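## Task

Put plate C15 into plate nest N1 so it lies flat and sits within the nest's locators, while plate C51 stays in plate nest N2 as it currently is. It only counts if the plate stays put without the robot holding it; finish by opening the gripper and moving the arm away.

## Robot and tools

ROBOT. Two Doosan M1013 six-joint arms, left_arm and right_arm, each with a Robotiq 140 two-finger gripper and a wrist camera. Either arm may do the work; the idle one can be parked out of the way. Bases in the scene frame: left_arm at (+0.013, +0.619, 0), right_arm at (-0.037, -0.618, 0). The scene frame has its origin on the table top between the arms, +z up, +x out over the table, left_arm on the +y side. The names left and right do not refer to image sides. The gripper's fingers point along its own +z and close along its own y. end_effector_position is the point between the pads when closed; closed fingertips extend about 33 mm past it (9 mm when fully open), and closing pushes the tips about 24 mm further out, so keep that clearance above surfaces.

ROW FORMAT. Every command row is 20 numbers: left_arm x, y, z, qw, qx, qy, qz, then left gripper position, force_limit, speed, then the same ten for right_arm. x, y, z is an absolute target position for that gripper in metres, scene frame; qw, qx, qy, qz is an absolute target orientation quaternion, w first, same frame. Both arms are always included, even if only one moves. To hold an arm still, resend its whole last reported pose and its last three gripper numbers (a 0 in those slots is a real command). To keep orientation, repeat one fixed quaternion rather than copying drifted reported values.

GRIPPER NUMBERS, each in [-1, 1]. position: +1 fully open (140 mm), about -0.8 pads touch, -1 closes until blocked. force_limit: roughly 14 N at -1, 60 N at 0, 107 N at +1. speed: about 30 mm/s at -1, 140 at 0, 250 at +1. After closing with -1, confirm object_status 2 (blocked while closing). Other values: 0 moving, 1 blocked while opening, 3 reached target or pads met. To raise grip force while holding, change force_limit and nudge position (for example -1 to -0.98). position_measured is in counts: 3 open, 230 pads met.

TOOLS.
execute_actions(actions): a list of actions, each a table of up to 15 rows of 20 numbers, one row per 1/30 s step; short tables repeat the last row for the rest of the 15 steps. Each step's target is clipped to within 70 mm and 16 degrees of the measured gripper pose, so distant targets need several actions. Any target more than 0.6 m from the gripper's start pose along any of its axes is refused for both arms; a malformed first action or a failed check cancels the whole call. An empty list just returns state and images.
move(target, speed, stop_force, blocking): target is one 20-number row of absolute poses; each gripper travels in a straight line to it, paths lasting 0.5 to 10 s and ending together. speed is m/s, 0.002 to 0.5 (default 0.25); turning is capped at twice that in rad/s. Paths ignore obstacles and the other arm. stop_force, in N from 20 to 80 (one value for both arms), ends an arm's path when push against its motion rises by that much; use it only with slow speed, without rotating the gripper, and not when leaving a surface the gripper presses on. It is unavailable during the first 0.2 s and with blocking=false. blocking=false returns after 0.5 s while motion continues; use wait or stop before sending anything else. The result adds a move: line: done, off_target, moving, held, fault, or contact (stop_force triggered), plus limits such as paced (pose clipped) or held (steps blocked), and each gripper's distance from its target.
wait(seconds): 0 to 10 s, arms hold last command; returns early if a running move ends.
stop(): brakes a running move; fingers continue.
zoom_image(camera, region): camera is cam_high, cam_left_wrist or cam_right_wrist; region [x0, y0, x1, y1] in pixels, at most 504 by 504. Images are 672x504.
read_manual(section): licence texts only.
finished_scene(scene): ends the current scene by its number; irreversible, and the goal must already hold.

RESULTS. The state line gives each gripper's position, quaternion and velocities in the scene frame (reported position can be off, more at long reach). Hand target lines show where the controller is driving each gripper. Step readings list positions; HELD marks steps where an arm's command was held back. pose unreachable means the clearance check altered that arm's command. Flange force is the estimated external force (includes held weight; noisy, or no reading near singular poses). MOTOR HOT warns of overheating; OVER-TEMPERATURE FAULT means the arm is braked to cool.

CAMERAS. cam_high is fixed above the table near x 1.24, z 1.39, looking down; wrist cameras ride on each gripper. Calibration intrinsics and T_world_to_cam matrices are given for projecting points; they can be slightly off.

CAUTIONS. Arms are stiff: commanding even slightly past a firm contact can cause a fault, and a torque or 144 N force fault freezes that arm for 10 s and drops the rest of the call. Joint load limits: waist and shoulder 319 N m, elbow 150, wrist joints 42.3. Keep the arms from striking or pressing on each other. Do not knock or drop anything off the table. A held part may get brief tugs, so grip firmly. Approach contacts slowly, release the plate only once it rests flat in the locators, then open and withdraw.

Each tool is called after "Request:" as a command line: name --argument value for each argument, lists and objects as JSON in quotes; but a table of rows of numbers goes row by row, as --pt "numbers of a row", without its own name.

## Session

Request:
execute_actions --actions '[]'

Scene clock: 0.00 s.
left_arm: end_effector_position=(+0.2781, +0.5584, +0.1813) position_measured=3 object_status=3 end_effector_quat_wxyz=(-0.021, +0.936, -0.110, -0.334) end_effector_velocity=(-0.000, -0.000, +0.000) end_effector_angular_velocity=(-0.000, +0.001, +0.001) | right_arm: end_effector_position=(+0.6124, -0.6359, +0.3202) position_measured=3 object_status=3 end_effector_quat_wxyz=(+0.001, +1.000, -0.014, -0.001) end_effector_velocity=(+0.000, -0.000, +0.000) end_effector_angular_velocity=(+0.000, -0.000, +0.000)
Joint positions: left_arm=[-0.329  0.05   2.158 -0.06   1.614  1.547] | right_arm=[-0.051  0.165  1.606 -0.001  1.372  1.518]
Joint velocities: left_arm=[ 0.     0.    -0.    -0.001  0.     0.   ] | right_arm=[-0.  0. -0.  0. -0. -0.]
Flange force (N, the push that the arm receives, along the gripper's own x y z axes): no reading
Hand target (left_arm): +0.278, +0.558, +0.181; -0.021, +0.936, -0.110, -0.334
Hand target (right_arm): +0.612, -0.636, +0.320; +0.001, +1.000, -0.014, -0.001
camera_calibration (this result's frames):
cam_left_wrist: T_world_to_cam=[[-0.267645, -0.962302, 0.0483919, 0.601036], [-0.457159, 0.17104, 0.872783, -0.0987543], [-0.848158, 0.211473, -0.485703, 0.390252], [0, 0, 0, 1]] pos_world=[0.446713, 0.512741, 0.246652]

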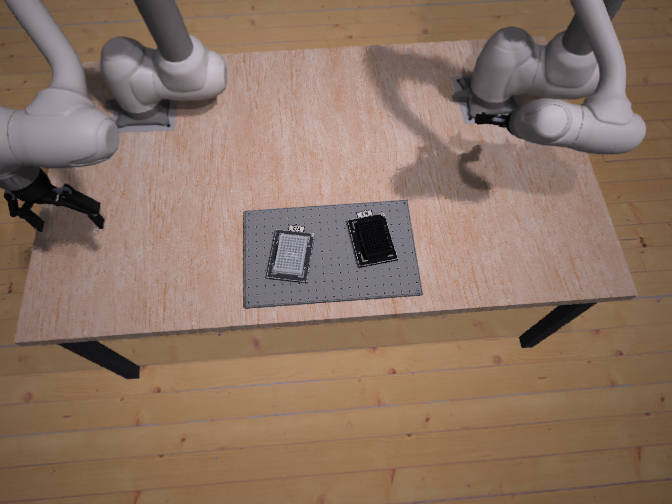

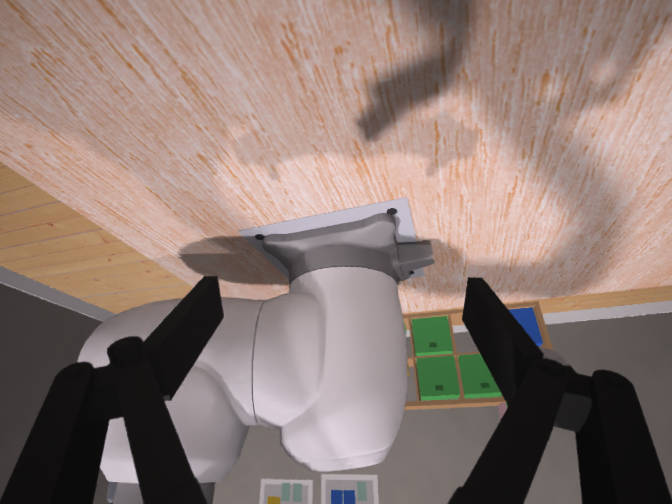

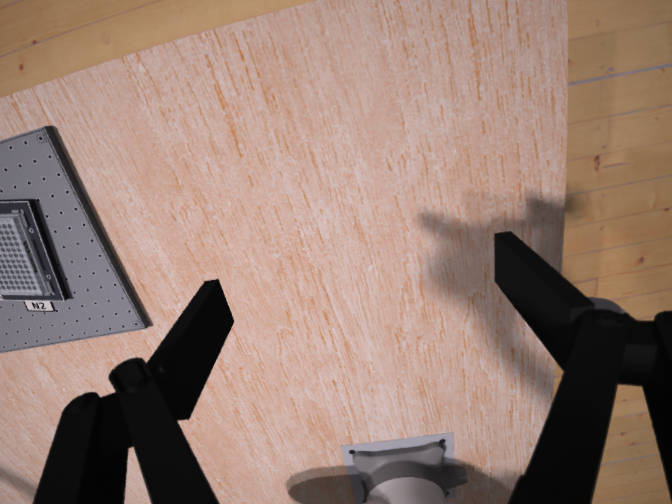

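Request:
zoom_image --camera "cam_high" --region '[330, 200, 420, 280]'

Region (330, 200, 420, 280) of cam_high's 672x504 image, scaled by 5.600, with more detail than that image has.

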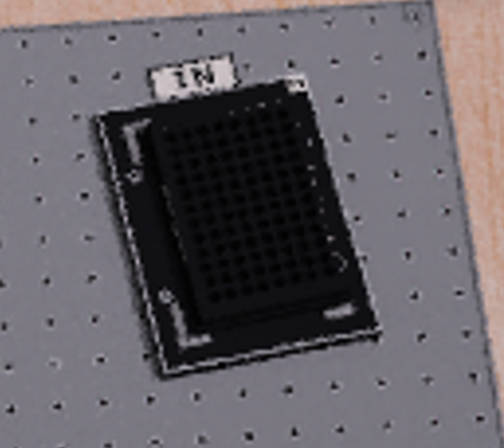

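Request:
move --target '[0.567,0.126,0.11,0,0.9962,0.0872,0,0.7,-0.5,0,0.6124,-0.6359,0.3202,0.001,1,-0.014,-0.001,1,0,0]' --speed 0.4

Scene clock: 11.83 s.
left_arm: end_effector_position=(+0.5672, +0.1260, +0.1107) position_measured=41 object_status=3 end_effector_quat_wxyz=(-0.000, +0.996, +0.087, +0.000) end_effector_velocity=(+0.000, -0.000, -0.001) end_effector_angular_velocity=(+0.002, -0.000, +0.000) | right_arm: end_effector_position=(+0.6124, -0.6359, +0.3202) position_measured=3 object_status=3 end_effector_quat_wxyz=(+0.001, +1.000, -0.014, -0.001) end_effector_velocity=(-0.000, +0.000, -0.000) end_effector_angular_velocity=(-0.000, +0.001, +0.000)
Joint positions: left_arm=[-0.825  0.423  1.662  0.001  1.057  0.623] | right_arm=[-0.051  0.165  1.606 -0.002  1.372  1.519]
Joint velocities: left_arm=[-0.001  0.002 -0.001  0.002  0.    -0.002] | right_arm=[ 0.  0.  0. -0.  0.  0.]
Flange force (N, the push that the arm receives, along the gripper's own x y z axes): left_arm=[-2.3 -0.5 2.2] | right_arm=[11.3 -2.1 -2.2]
Hand target (left_arm): +0.567, +0.126, +0.111; -0.000, +0.996, +0.087, +0.000
Hand target (right_arm): +0.612, -0.636, +0.320; +0.001, +1.000, -0.014, -0.001
Off the commanded pose (left_arm): 0.001 m, 0 deg.
Off the commanded pose (right_arm): 0.000 m, 0 deg.
move: done
camera_calibration (this result's frames):
cam_left_wrist: T_world_to_cam=[[0.127118, -0.991707, -0.0189422, 0.0529559], [-0.918775, -0.124923, 0.374494, 0.523317], [-0.373755, -0.0302014, -0.927036, 0.502855], [0, 0, 0, 1]] pos_world=[0.662024, 0.133078, 0.271189]
cam_right_wrist: T_world_to_cam=[[-0.193581, -0.980942, -0.016698, -0.486761], [-0.907619, 0.172597, 0.382671, 0.568722], [-0.372496, 0.0892331, -0.923734, 0.749229], [0, 0, 0, 1]] pos_world=[0.701041, -0.6425, 0.466327]

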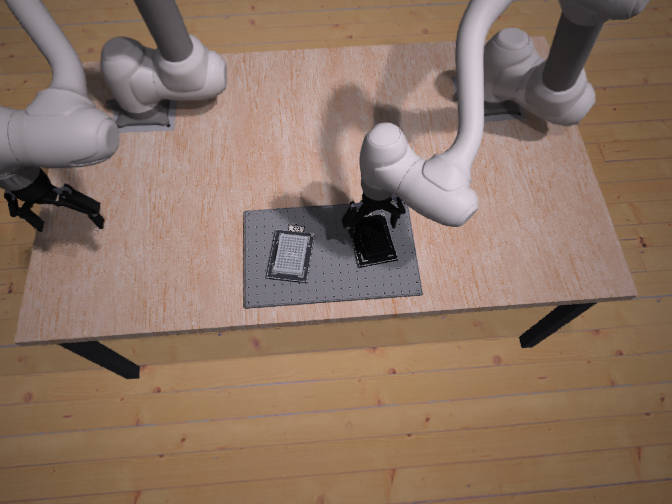

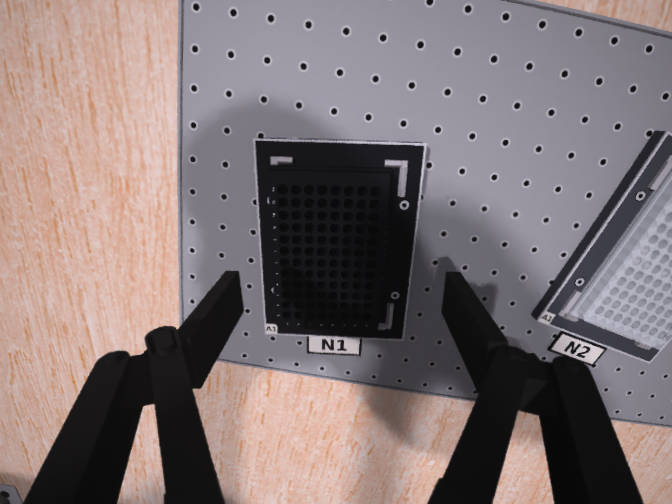

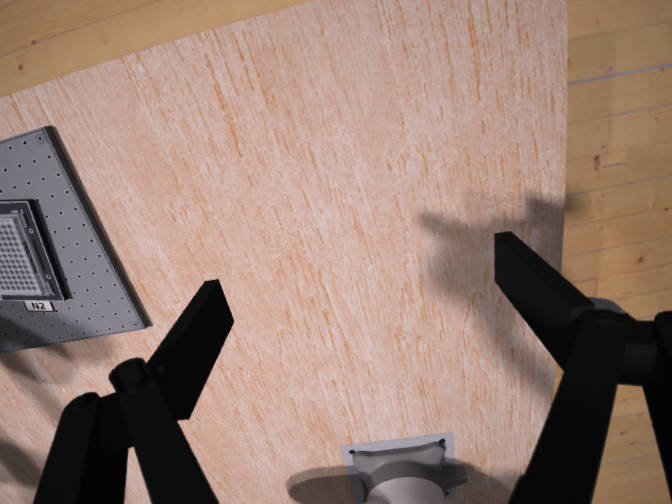

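Request:
zoom_image --camera "cam_left_wrist" --region '[245, 130, 445, 230]'

Request:
zoom_image --camera "cam_left_wrist" --region '[215, 250, 475, 360]'

Region (245, 130, 445, 230) of cam_left_wrist's 672x504 image, scaled by 2.520, with more detail than that image has.

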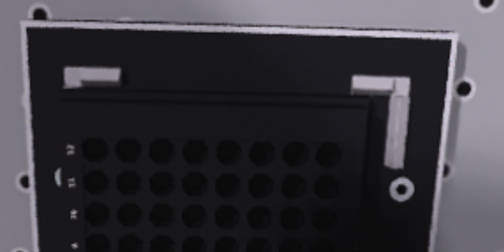

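Region (215, 250, 475, 360) of cam_left_wrist's 672x504 image, scaled by 1.938, with more detail than that image has; it fills the top 213 rows of this view, and the rest is white.

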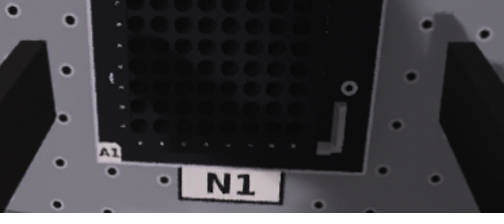

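Request:
move --target '[0.567,0.129,0.058,0,0.9977,0.068,0,0.75,-0.5,0,0.6124,-0.6359,0.3202,0.001,1,-0.014,-0.001,1,0,0]' --speed 0.1

Request:
zoom_image --camera "cam_left_wrist" --region '[200, 120, 490, 400]'

Request:
zoom_image --camera "cam_high" --region '[330, 200, 420, 280]'

Scene clock: 38.77 s.
left_arm: end_effector_position=(+0.5670, +0.1289, +0.0581) position_measured=35 object_status=3 end_effector_quat_wxyz=(+0.000, +0.998, +0.068, -0.000) end_effector_velocity=(+0.000, -0.001, +0.000) end_effector_angular_velocity=(-0.002, -0.001, -0.000) | right_arm: end_effector_position=(+0.6124, -0.6359, +0.3202) position_measured=3 object_status=3 end_effector_quat_wxyz=(+0.001, +1.000, -0.014, -0.001) end_effector_velocity=(+0.000, -0.000, +0.000) end_effector_angular_velocity=(-0.000, -0.001, -0.001)
Joint positions: left_arm=[-0.822  0.465  1.707 -0.     0.97   0.664] | right_arm=[-0.051  0.165  1.606 -0.002  1.372  1.519]
Joint velocities: left_arm=[-0.    -0.     0.    -0.001 -0.002  0.001] | right_arm=[-0.     0.    -0.001 -0.     0.     0.001]
Flange force (N, the push that the arm receives, along the gripper's own x y z axes): left_arm=[-0.5 1.3 -0.4] | right_arm=[8.5 -1.8 -1.1]
Hand target (left_arm): +0.567, +0.129, +0.058; +0.000, +0.998, +0.068, -0.000
Hand target (right_arm): +0.612, -0.636, +0.320; +0.001, +1.000, -0.014, -0.001
Off the commanded pose (left_arm): 0.000 m, 0 deg.
Off the commanded pose (right_arm): 0.000 m, 0 deg.
move: done
camera_calibration (this result's frames):
cam_left_wrist: T_world_to_cam=[[0.0889644, -0.99586, -0.0186826, 0.0770523], [-0.92274, -0.0894654, 0.374895, 0.540823], [-0.375014, -0.0161131, -0.926879, 0.453025], [0, 0, 0, 1]] pos_world=[0.662075, 0.132418, 0.218588]
cam_right_wrist: T_world_to_cam=[[-0.193582, -0.980942, -0.0166979, -0.48676], [-0.907619, 0.172598, 0.382672, 0.568722], [-0.372497, 0.0892337, -0.923733, 0.749229], [0, 0, 0, 1]] pos_world=[0.701041, -0.6425, 0.466326]

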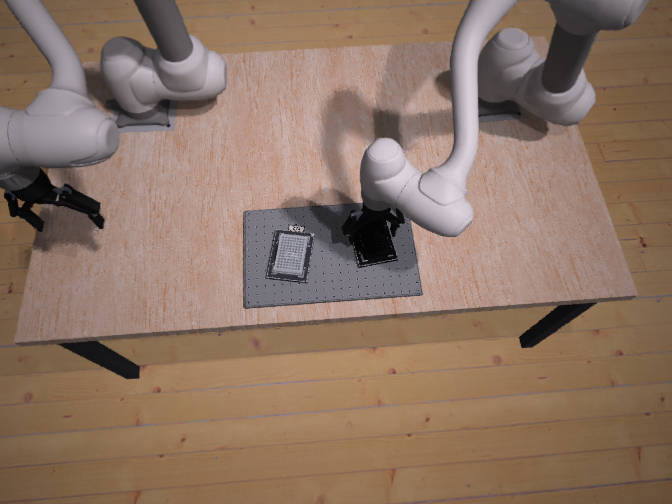

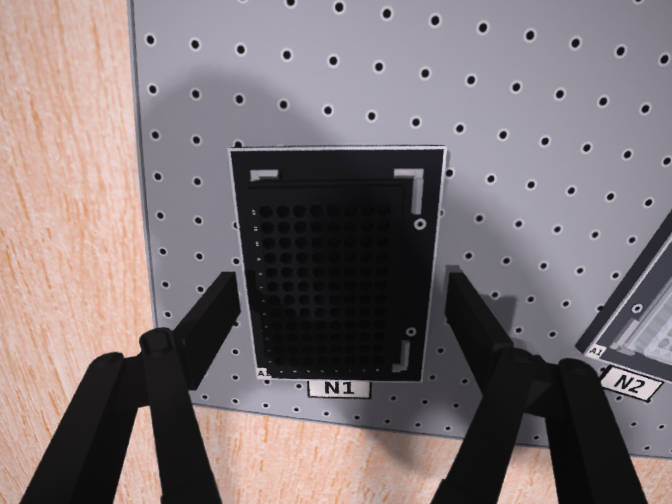

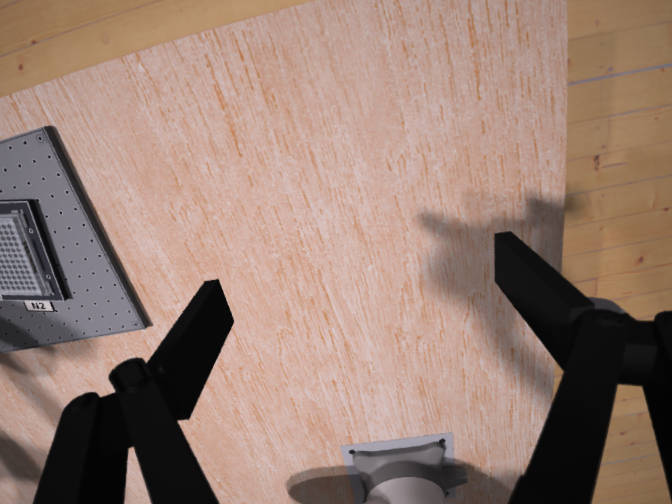

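Region (200, 120, 490, 400) of cam_left_wrist's 672x504 image, scaled by 1.738, with more detail than that image has; it fills the top 487 rows of this view, and the rest is white.

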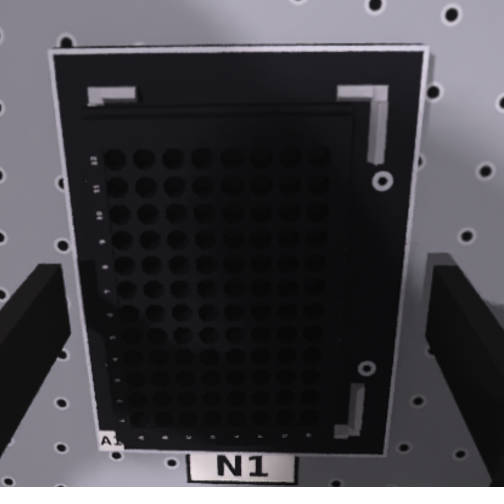

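Region (330, 200, 420, 280) of cam_high's 672x504 image, scaled by 5.600, with more detail than that image has.

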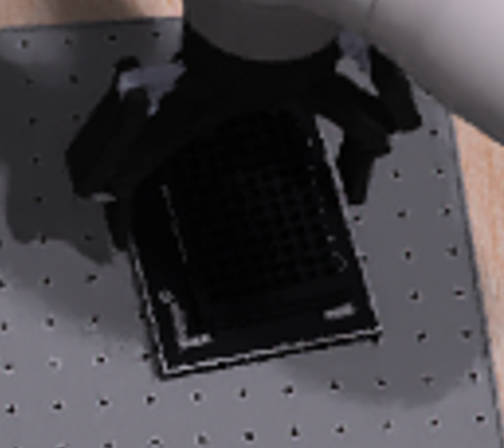

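Request:
execute_actions --actions '[[[0.567,0.1295,0.053,0,0.9977,0.068,0,0.68,-0.5,-0.5,0.6124,-0.6359,0.3202,0.001,1,-0.014,-0.001,1,0,0]],[[0.567,0.1295,0.053,0,0.9977,0.068,0,-1,-0.6,-1,0.6124,-0.6359,0.3202,0.001,1,-0.014,-0.001,1,0,0]],[[0.567,0.1295,0.053,0,0.9977,0.068,0,-1,-0.6,-1,0.6124,-0.6359,0.3202,0.001,1,-0.014,-0.001,1,0,0]],[[0.567,0.1295,0.053,0,0.9977,0.068,0,-1,-0.6,-1,0.6124,-0.6359,0.3202,0.001,1,-0.014,-0.001,1,0,0]]]'

Request:
zoom_image --camera "cam_left_wrist" --region '[200, 120, 490, 400]'

Scene clock: 50.13 s.
left_arm: end_effector_position=(+0.5670, +0.1297, +0.0530) position_measured=102 object_status=2 end_effector_quat_wxyz=(-0.000, +0.998, +0.068, -0.000) end_effector_velocity=(+0.000, -0.001, +0.002) end_effector_angular_velocity=(-0.003, -0.002, -0.000) | right_arm: end_effector_position=(+0.6124, -0.6359, +0.3202) position_measured=3 object_status=3 end_effector_quat_wxyz=(+0.001, +1.000, -0.014, -0.001) end_effector_velocity=(-0.000, -0.000, -0.000) end_effector_angular_velocity=(-0.000, +0.000, -0.001)
Joint positions: left_arm=[-0.821  0.469  1.711  0.     0.962  0.665] | right_arm=[-0.051  0.165  1.606 -0.002  1.372  1.519]
Joint velocities: left_arm=[-0.001 -0.002 -0.001 -0.    -0.001  0.   ] | right_arm=[-0. -0.  0. -0.  0.  0.]
Flange force (N, the push that the arm receives, along the gripper's own x y z axes): left_arm=[-3.8 -42.3 -31.2] | right_arm=[6.2 2.7 -1.1]
Flange force at the end of the 1st action (N, along the gripper's axes at the end of the call): left_arm=[-0.4 3.5 2.4] | right_arm=[9.4 1.6 -1.0]
Flange force at the end of the 2nd action (N, along the gripper's axes at the end of the call): left_arm=[0.9 2.6 0.0] | right_arm=[7.8 2.2 -0.6]
Flange force at the end of the 3rd action (N, along the gripper's axes at the end of the call): left_arm=[1.1 2.4 -0.1] | right_arm=[6.6 0.0 -0.6]
Hand target (left_arm): +0.567, +0.130, +0.053; -0.000, +0.998, +0.068, -0.000
Hand target (right_arm): +0.612, -0.636, +0.320; +0.001, +1.000, -0.014, -0.001
Off the commanded pose (left_arm): 0.000 m, 0 deg.
Off the commanded pose (right_arm): 0.000 m, 0 deg.
Step readings (end_effector_position; steps 1 to 15: 1st action; 16 to 30: 2nd action; 31 to 45: 3rd action; 46 to 60: 4th action):
0: left_arm (+0.5670, +0.1289, +0.0580) | right_arm (+0.6124, -0.6359, +0.3202)
1: left_arm (+0.5670, +0.1290, +0.0577) | right_arm (+0.6124, -0.6359, +0.3202)
2: left_arm (+0.5671, +0.1291, +0.0561) | right_arm (+0.6124, -0.6359, +0.3202)
4: left_arm (+0.5669, +0.1294, +0.0538) | right_arm (+0.6124, -0.6359, +0.3202)
8: left_arm (+0.5670, +0.1295, +0.0531) | right_arm (+0.6124, -0.6359, +0.3202)
15: left_arm (+0.5670, +0.1295, +0.0530) | right_arm (+0.6124, -0.6359, +0.3202)
16: left_arm (+0.5670, +0.1295, +0.0530) | right_arm (+0.6124, -0.6359, +0.3202)
17: left_arm (+0.5670, +0.1295, +0.0530) | right_arm (+0.6124, -0.6359, +0.3202)
19: left_arm (+0.5670, +0.1295, +0.0530) | right_arm (+0.6124, -0.6359, +0.3202)
23: left_arm (+0.5670, +0.1295, +0.0530) | right_arm (+0.6124, -0.6359, +0.3202)
30: left_arm (+0.5670, +0.1295, +0.0530) | right_arm (+0.6124, -0.6359, +0.3202)
31: left_arm (+0.5670, +0.1295, +0.0530) | right_arm (+0.6124, -0.6359, +0.3202)
32: left_arm (+0.5670, +0.1295, +0.0530) | right_arm (+0.6124, -0.6359, +0.3202)
34: left_arm (+0.5670, +0.1295, +0.0530) | right_arm (+0.6124, -0.6359, +0.3202)
38: left_arm (+0.5670, +0.1295, +0.0530) | right_arm (+0.6124, -0.6359, +0.3202)
45: left_arm (+0.5670, +0.1295, +0.0530) | right_arm (+0.6124, -0.6359, +0.3202)
46: left_arm (+0.5670, +0.1295, +0.0530) | right_arm (+0.6124, -0.6359, +0.3202)
47: left_arm (+0.5670, +0.1295, +0.0530) | right_arm (+0.6124, -0.6359, +0.3202)
49: left_arm (+0.5670, +0.1297, +0.0529) | right_arm (+0.6124, -0.6359, +0.3202)
53: left_arm (+0.5669, +0.1298, +0.0529) | right_arm (+0.6124, -0.6359, +0.3202)
60: end_effector_position above
camera_calibration (this result's frames):
cam_left_wrist: T_world_to_cam=[[0.0889091, -0.995855, -0.0191851, 0.0777872], [-0.922727, -0.0896026, 0.374895, 0.542806], [-0.375061, -0.015629, -0.926869, 0.448244], [0, 0, 0, 1]] pos_world=[0.662064, 0.133107, 0.21346]
cam_right_wrist: T_world_to_cam=[[-0.193582, -0.980942, -0.0166975, -0.48676], [-0.907619, 0.172598, 0.382673, 0.568722], [-0.372498, 0.0892335, -0.923733, 0.749229], [0, 0, 0, 1]] pos_world=[0.701041, -0.6425, 0.466326]

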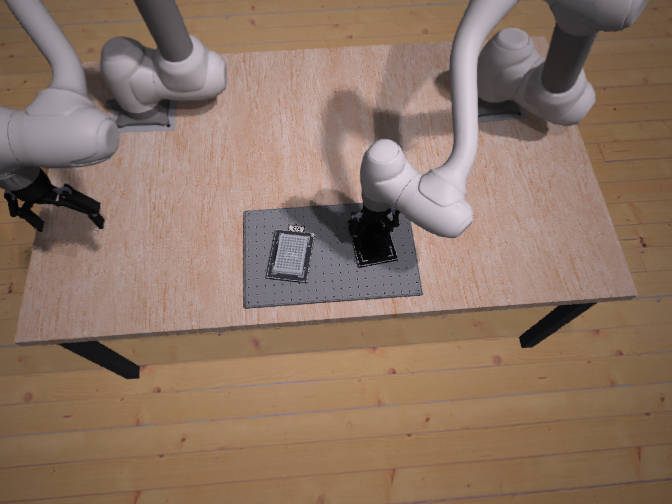

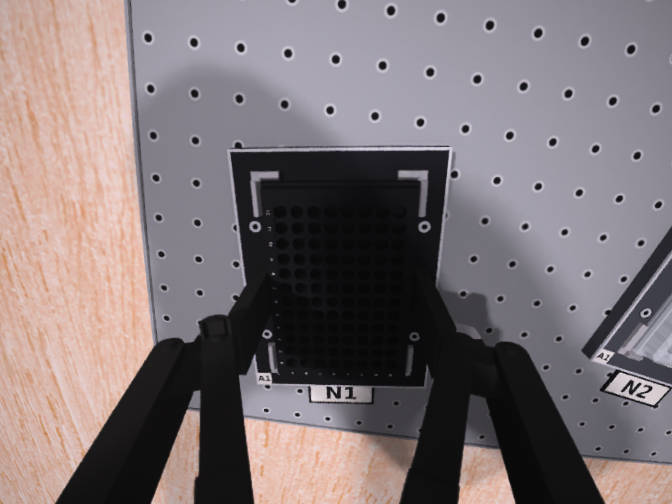

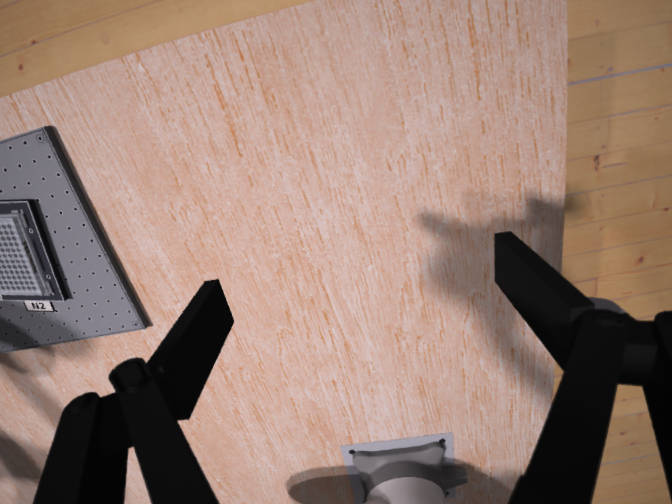

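Region (200, 120, 490, 400) of cam_left_wrist's 672x504 image, scaled by 1.738, with more detail than that image has; it fills the top 487 rows of this view, and the rest is white.

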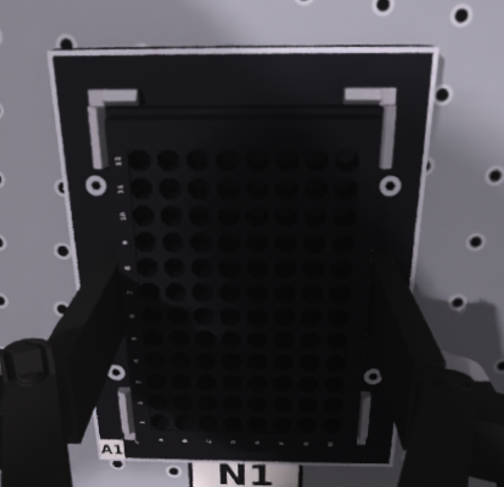

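Release, rise, and back off to view the near end.

Request:
execute_actions --actions '[[[0.567,0.1297,0.053,0,0.9977,0.068,0,0.6,-0.6,-0.6,0.6124,-0.6359,0.3202,0.001,1,-0.014,-0.001,1,0,0]],[[0.567,0.1297,0.057,0,0.9977,0.068,0,0.6,-0.6,-0.6,0.6124,-0.6359,0.3202,0.001,1,-0.014,-0.001,1,0,0],[0.567,0.1297,0.061,0,0.9977,0.068,0,0.6,-0.6,-0.6,0.6124,-0.6359,0.3202,0.001,1,-0.014,-0.001,1,0,0],[0.567,0.1297,0.066,0,0.9977,0.068,0,0.6,-0.6,-0.6,0.6124,-0.6359,0.3202,0.001,1,-0.014,-0.001,1,0,0],[0.567,0.1297,0.072,0,0.9977,0.068,0,0.6,-0.6,-0.6,0.6124,-0.6359,0.3202,0.001,1,-0.014,-0.001,1,0,0],[0.567,0.1297,0.078,0,0.9977,0.068,0,0.6,-0.6,-0.6,0.6124,-0.6359,0.3202,0.001,1,-0.014,-0.001,1,0,0],[0.567,0.1297,0.084,0,0.9977,0.068,0,0.6,-0.6,-0.6,0.6124,-0.6359,0.3202,0.001,1,-0.014,-0.001,1,0,0],[0.567,0.1297,0.09,0,0.9977,0.068,0,0.6,-0.6,-0.6,0.6124,-0.6359,0.3202,0.001,1,-0.014,-0.001,1,0,0]]]'

Request:
move --target '[0.38,0.11,0.14,0,0.9977,0.068,0,1,0,0,0.6124,-0.6359,0.3202,0.001,1,-0.014,-0.001,1,0,0]' --speed 0.35

Request:
zoom_image --camera "cam_left_wrist" --region '[230, 0, 450, 150]'

Request:
zoom_image --camera "cam_high" --region '[330, 200, 420, 280]'

Scene clock: 62.13 s.
left_arm: end_effector_position=(+0.5670, +0.1298, +0.0898) position_measured=53 object_status=3 end_effector_quat_wxyz=(-0.000, +0.998, +0.068, +0.000) end_effector_velocity=(-0.001, -0.000, +0.001) end_effector_angular_velocity=(+0.001, +0.003, +0.001) | right_arm: end_effector_position=(+0.6124, -0.6359, +0.3202) position_measured=3 object_status=3 end_effector_quat_wxyz=(+0.001, +1.000, -0.014, -0.001) end_effector_velocity=(-0.000, +0.000, -0.000) end_effector_angular_velocity=(-0.000, +0.000, -0.000)
Joint positions: left_arm=[-0.821  0.436  1.685  0.     1.021  0.665] | right_arm=[-0.051  0.165  1.606 -0.002  1.372  1.519]
Joint velocities: left_arm=[-0.    -0.    -0.002 -0.002  0.005 -0.001] | right_arm=[ 0.  0.  0. -0.  0.  0.]
Flange force (N, the push that the arm receives, along the gripper's own x y z axes): left_arm=[-2.6 0.7 0.2] | right_arm=[9.1 -1.2 0.9]
Flange force at the end of the 1st action (N, along the gripper's axes at the end of the call): left_arm=[-2.4 -0.5 -1.4] | right_arm=[9.0 -0.9 -1.5]
Hand target (left_arm): +0.567, +0.130, +0.090; -0.000, +0.998, +0.068, +0.000
Hand target (right_arm): +0.612, -0.636, +0.320; +0.001, +1.000, -0.014, -0.001
Off the commanded pose (left_arm): 0.000 m, 0 deg.
Off the commanded pose (right_arm): 0.000 m, 0 deg.
Step readings (end_effector_position; steps 1 to 15: 1st action; 16 to 30: 2nd action):
0: left_arm (+0.5670, +0.1295, +0.0530) | right_arm (+0.6124, -0.6359, +0.3202)
1: left_arm (+0.5670, +0.1295, +0.0530) | right_arm (+0.6124, -0.6359, +0.3202)
2: left_arm (+0.5671, +0.1292, +0.0530) | right_arm (+0.6124, -0.6359, +0.3202)
4: left_arm (+0.5672, +0.1290, +0.0530) | right_arm (+0.6124, -0.6359, +0.3202)
8: left_arm (+0.5670, +0.1292, +0.0529) | right_arm (+0.6124, -0.6359, +0.3202)
15: left_arm (+0.5670, +0.1297, +0.0530) | right_arm (+0.6124, -0.6359, +0.3202)
16: left_arm (+0.5669, +0.1298, +0.0532) | right_arm (+0.6124, -0.6359, +0.3202)
17: left_arm (+0.5668, +0.1299, +0.0546) | right_arm (+0.6124, -0.6359, +0.3202)
19: left_arm (+0.5669, +0.1298, +0.0609) | right_arm (+0.6124, -0.6359, +0.3202)
23: left_arm (+0.5670, +0.1297, +0.0814) | right_arm (+0.6124, -0.6359, +0.3202)
30: end_effector_position above
camera_calibration (this result's frames):
cam_left_wrist: T_world_to_cam=[[0.0889871, -0.995854, -0.0188491, 0.0784929], [-0.922757, -0.08955, 0.374835, 0.528993], [-0.374969, -0.0159623, -0.9269, 0.482376], [0, 0, 0, 1]] pos_world=[0.662022, 0.133239, 0.250309]
cam_right_wrist: T_world_to_cam=[[-0.193582, -0.980942, -0.0166976, -0.48676], [-0.907619, 0.172598, 0.382673, 0.568722], [-0.372498, 0.0892334, -0.923733, 0.749229], [0, 0, 0, 1]] pos_world=[0.701041, -0.6425, 0.466326]

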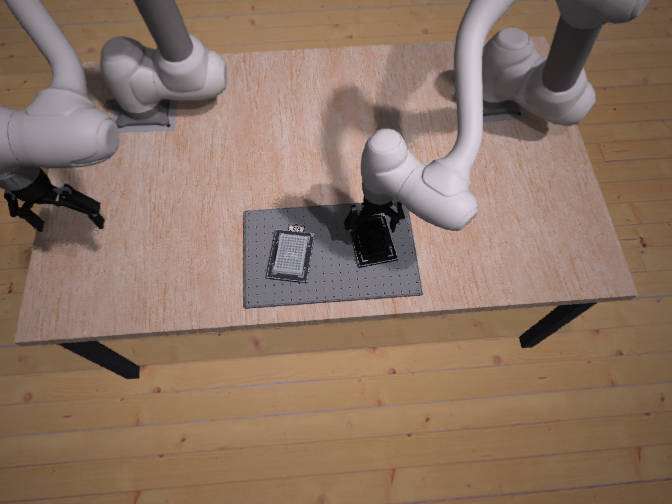

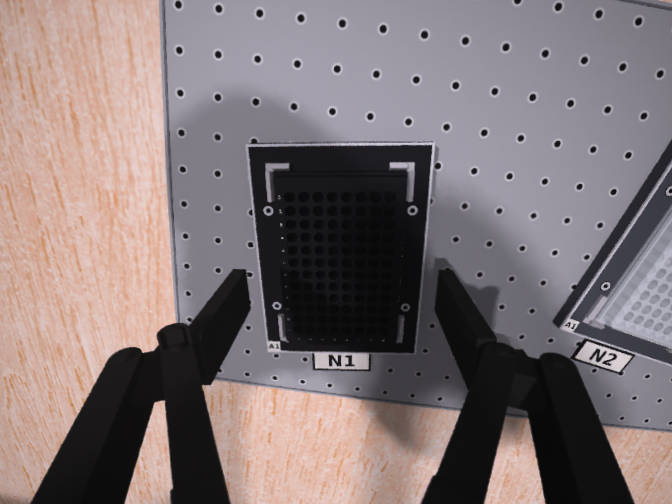

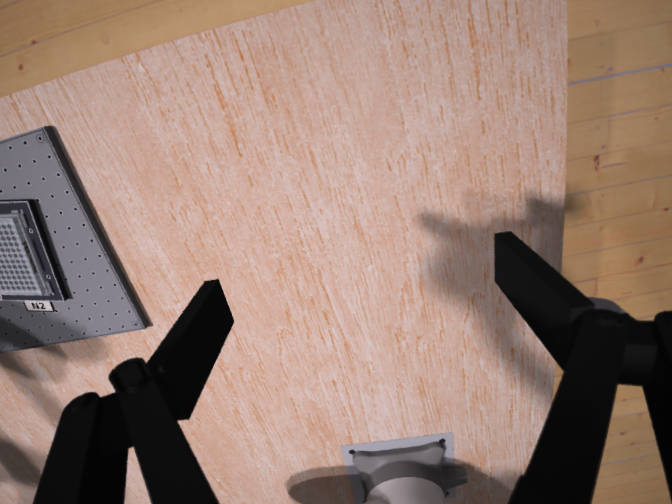

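Scene clock: 63.17 s.
left_arm: end_effector_position=(+0.3801, +0.1101, +0.1398) position_measured=3 object_status=3 end_effector_quat_wxyz=(+0.000, +0.998, +0.068, -0.000) end_effector_velocity=(-0.001, +0.000, +0.001) end_effector_angular_velocity=(-0.000, -0.002, -0.001) | right_arm: end_effector_position=(+0.6124, -0.6359, +0.3202) position_measured=3 object_status=3 end_effector_quat_wxyz=(+0.001, +1.000, -0.014, -0.001) end_effector_velocity=(+0.000, +0.000, +0.000) end_effector_angular_velocity=(-0.000, -0.000, +0.000)
Joint positions: left_arm=[-1.052  0.235  1.867 -0.     1.039  0.434] | right_arm=[-0.051  0.165  1.606 -0.002  1.372  1.519]
Joint velocities: left_arm=[-0.002 -0.003  0.001  0.002  0.    -0.002] | right_arm=[ 0.    -0.    -0.001 -0.     0.    -0.   ]
Flange force (N, the push that the arm receives, along the gripper's own x y z axes): left_arm=[-2.6 0.4 0.7] | right_arm=[8.1 1.4 -1.9]
Hand target (left_arm): +0.380, +0.110, +0.140; +0.000, +0.998, +0.068, -0.000
Hand target (right_arm): +0.612, -0.636, +0.320; +0.001, +1.000, -0.014, -0.001
Off the commanded pose (left_arm): 0.000 m, 0 deg.
Off the commanded pose (right_arm): 0.000 m, 0 deg.
move: done
camera_calibration (this result's frames):
cam_left_wrist: T_world_to_cam=[[0.0890923, -0.995853, -0.0184381, 0.0763844], [-0.922715, -0.0894913, 0.374952, 0.336053], [-0.375047, -0.0163922, -0.926861, 0.458376], [0, 0, 0, 1]] pos_world=[0.475188, 0.113655, 0.300255]
cam_right_wrist: T_world_to_cam=[[-0.193582, -0.980942, -0.0166977, -0.48676], [-0.907619, 0.172598, 0.382673, 0.568722], [-0.372498, 0.0892337, -0.923733, 0.749229], [0, 0, 0, 1]] pos_world=[0.701041, -0.6425, 0.466326]

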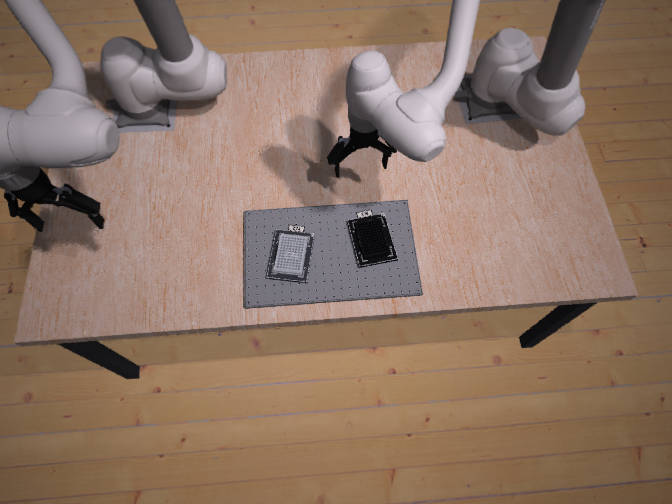

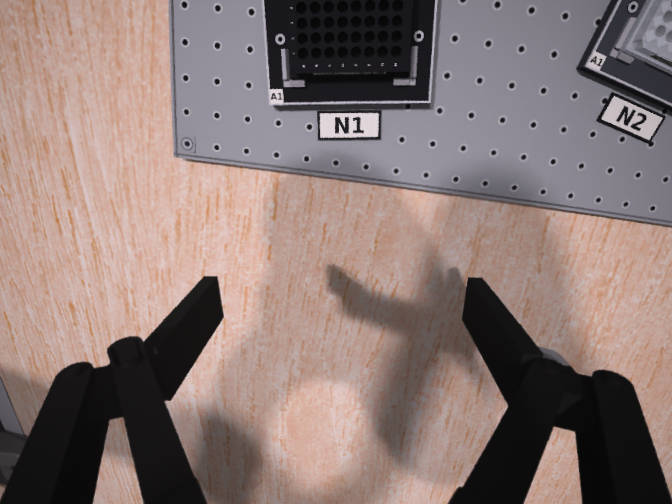

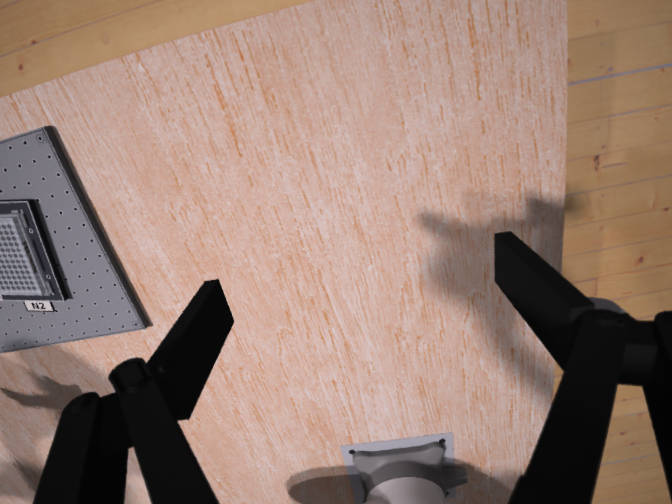

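Region (230, 0, 450, 150) of cam_left_wrist's 672x504 image, scaled by 2.291, with more detail than that image has; it fills the top 344 rows of this view, and the rest is white.

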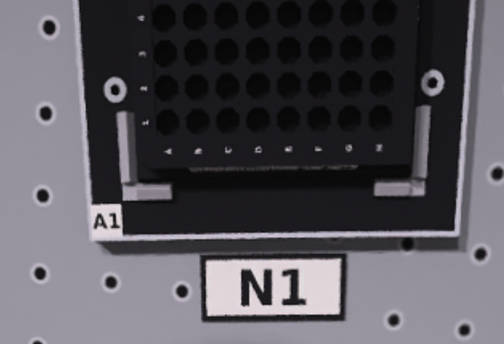

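Region (330, 200, 420, 280) of cam_high's 672x504 image, scaled by 5.600, with more detail than that image has.

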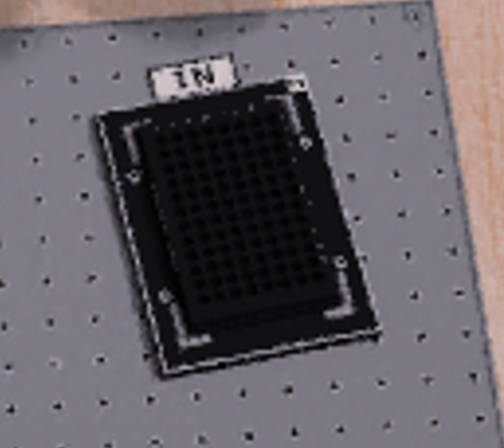

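Request:
finished_scene --scene 2

The scene is finished: the task was done.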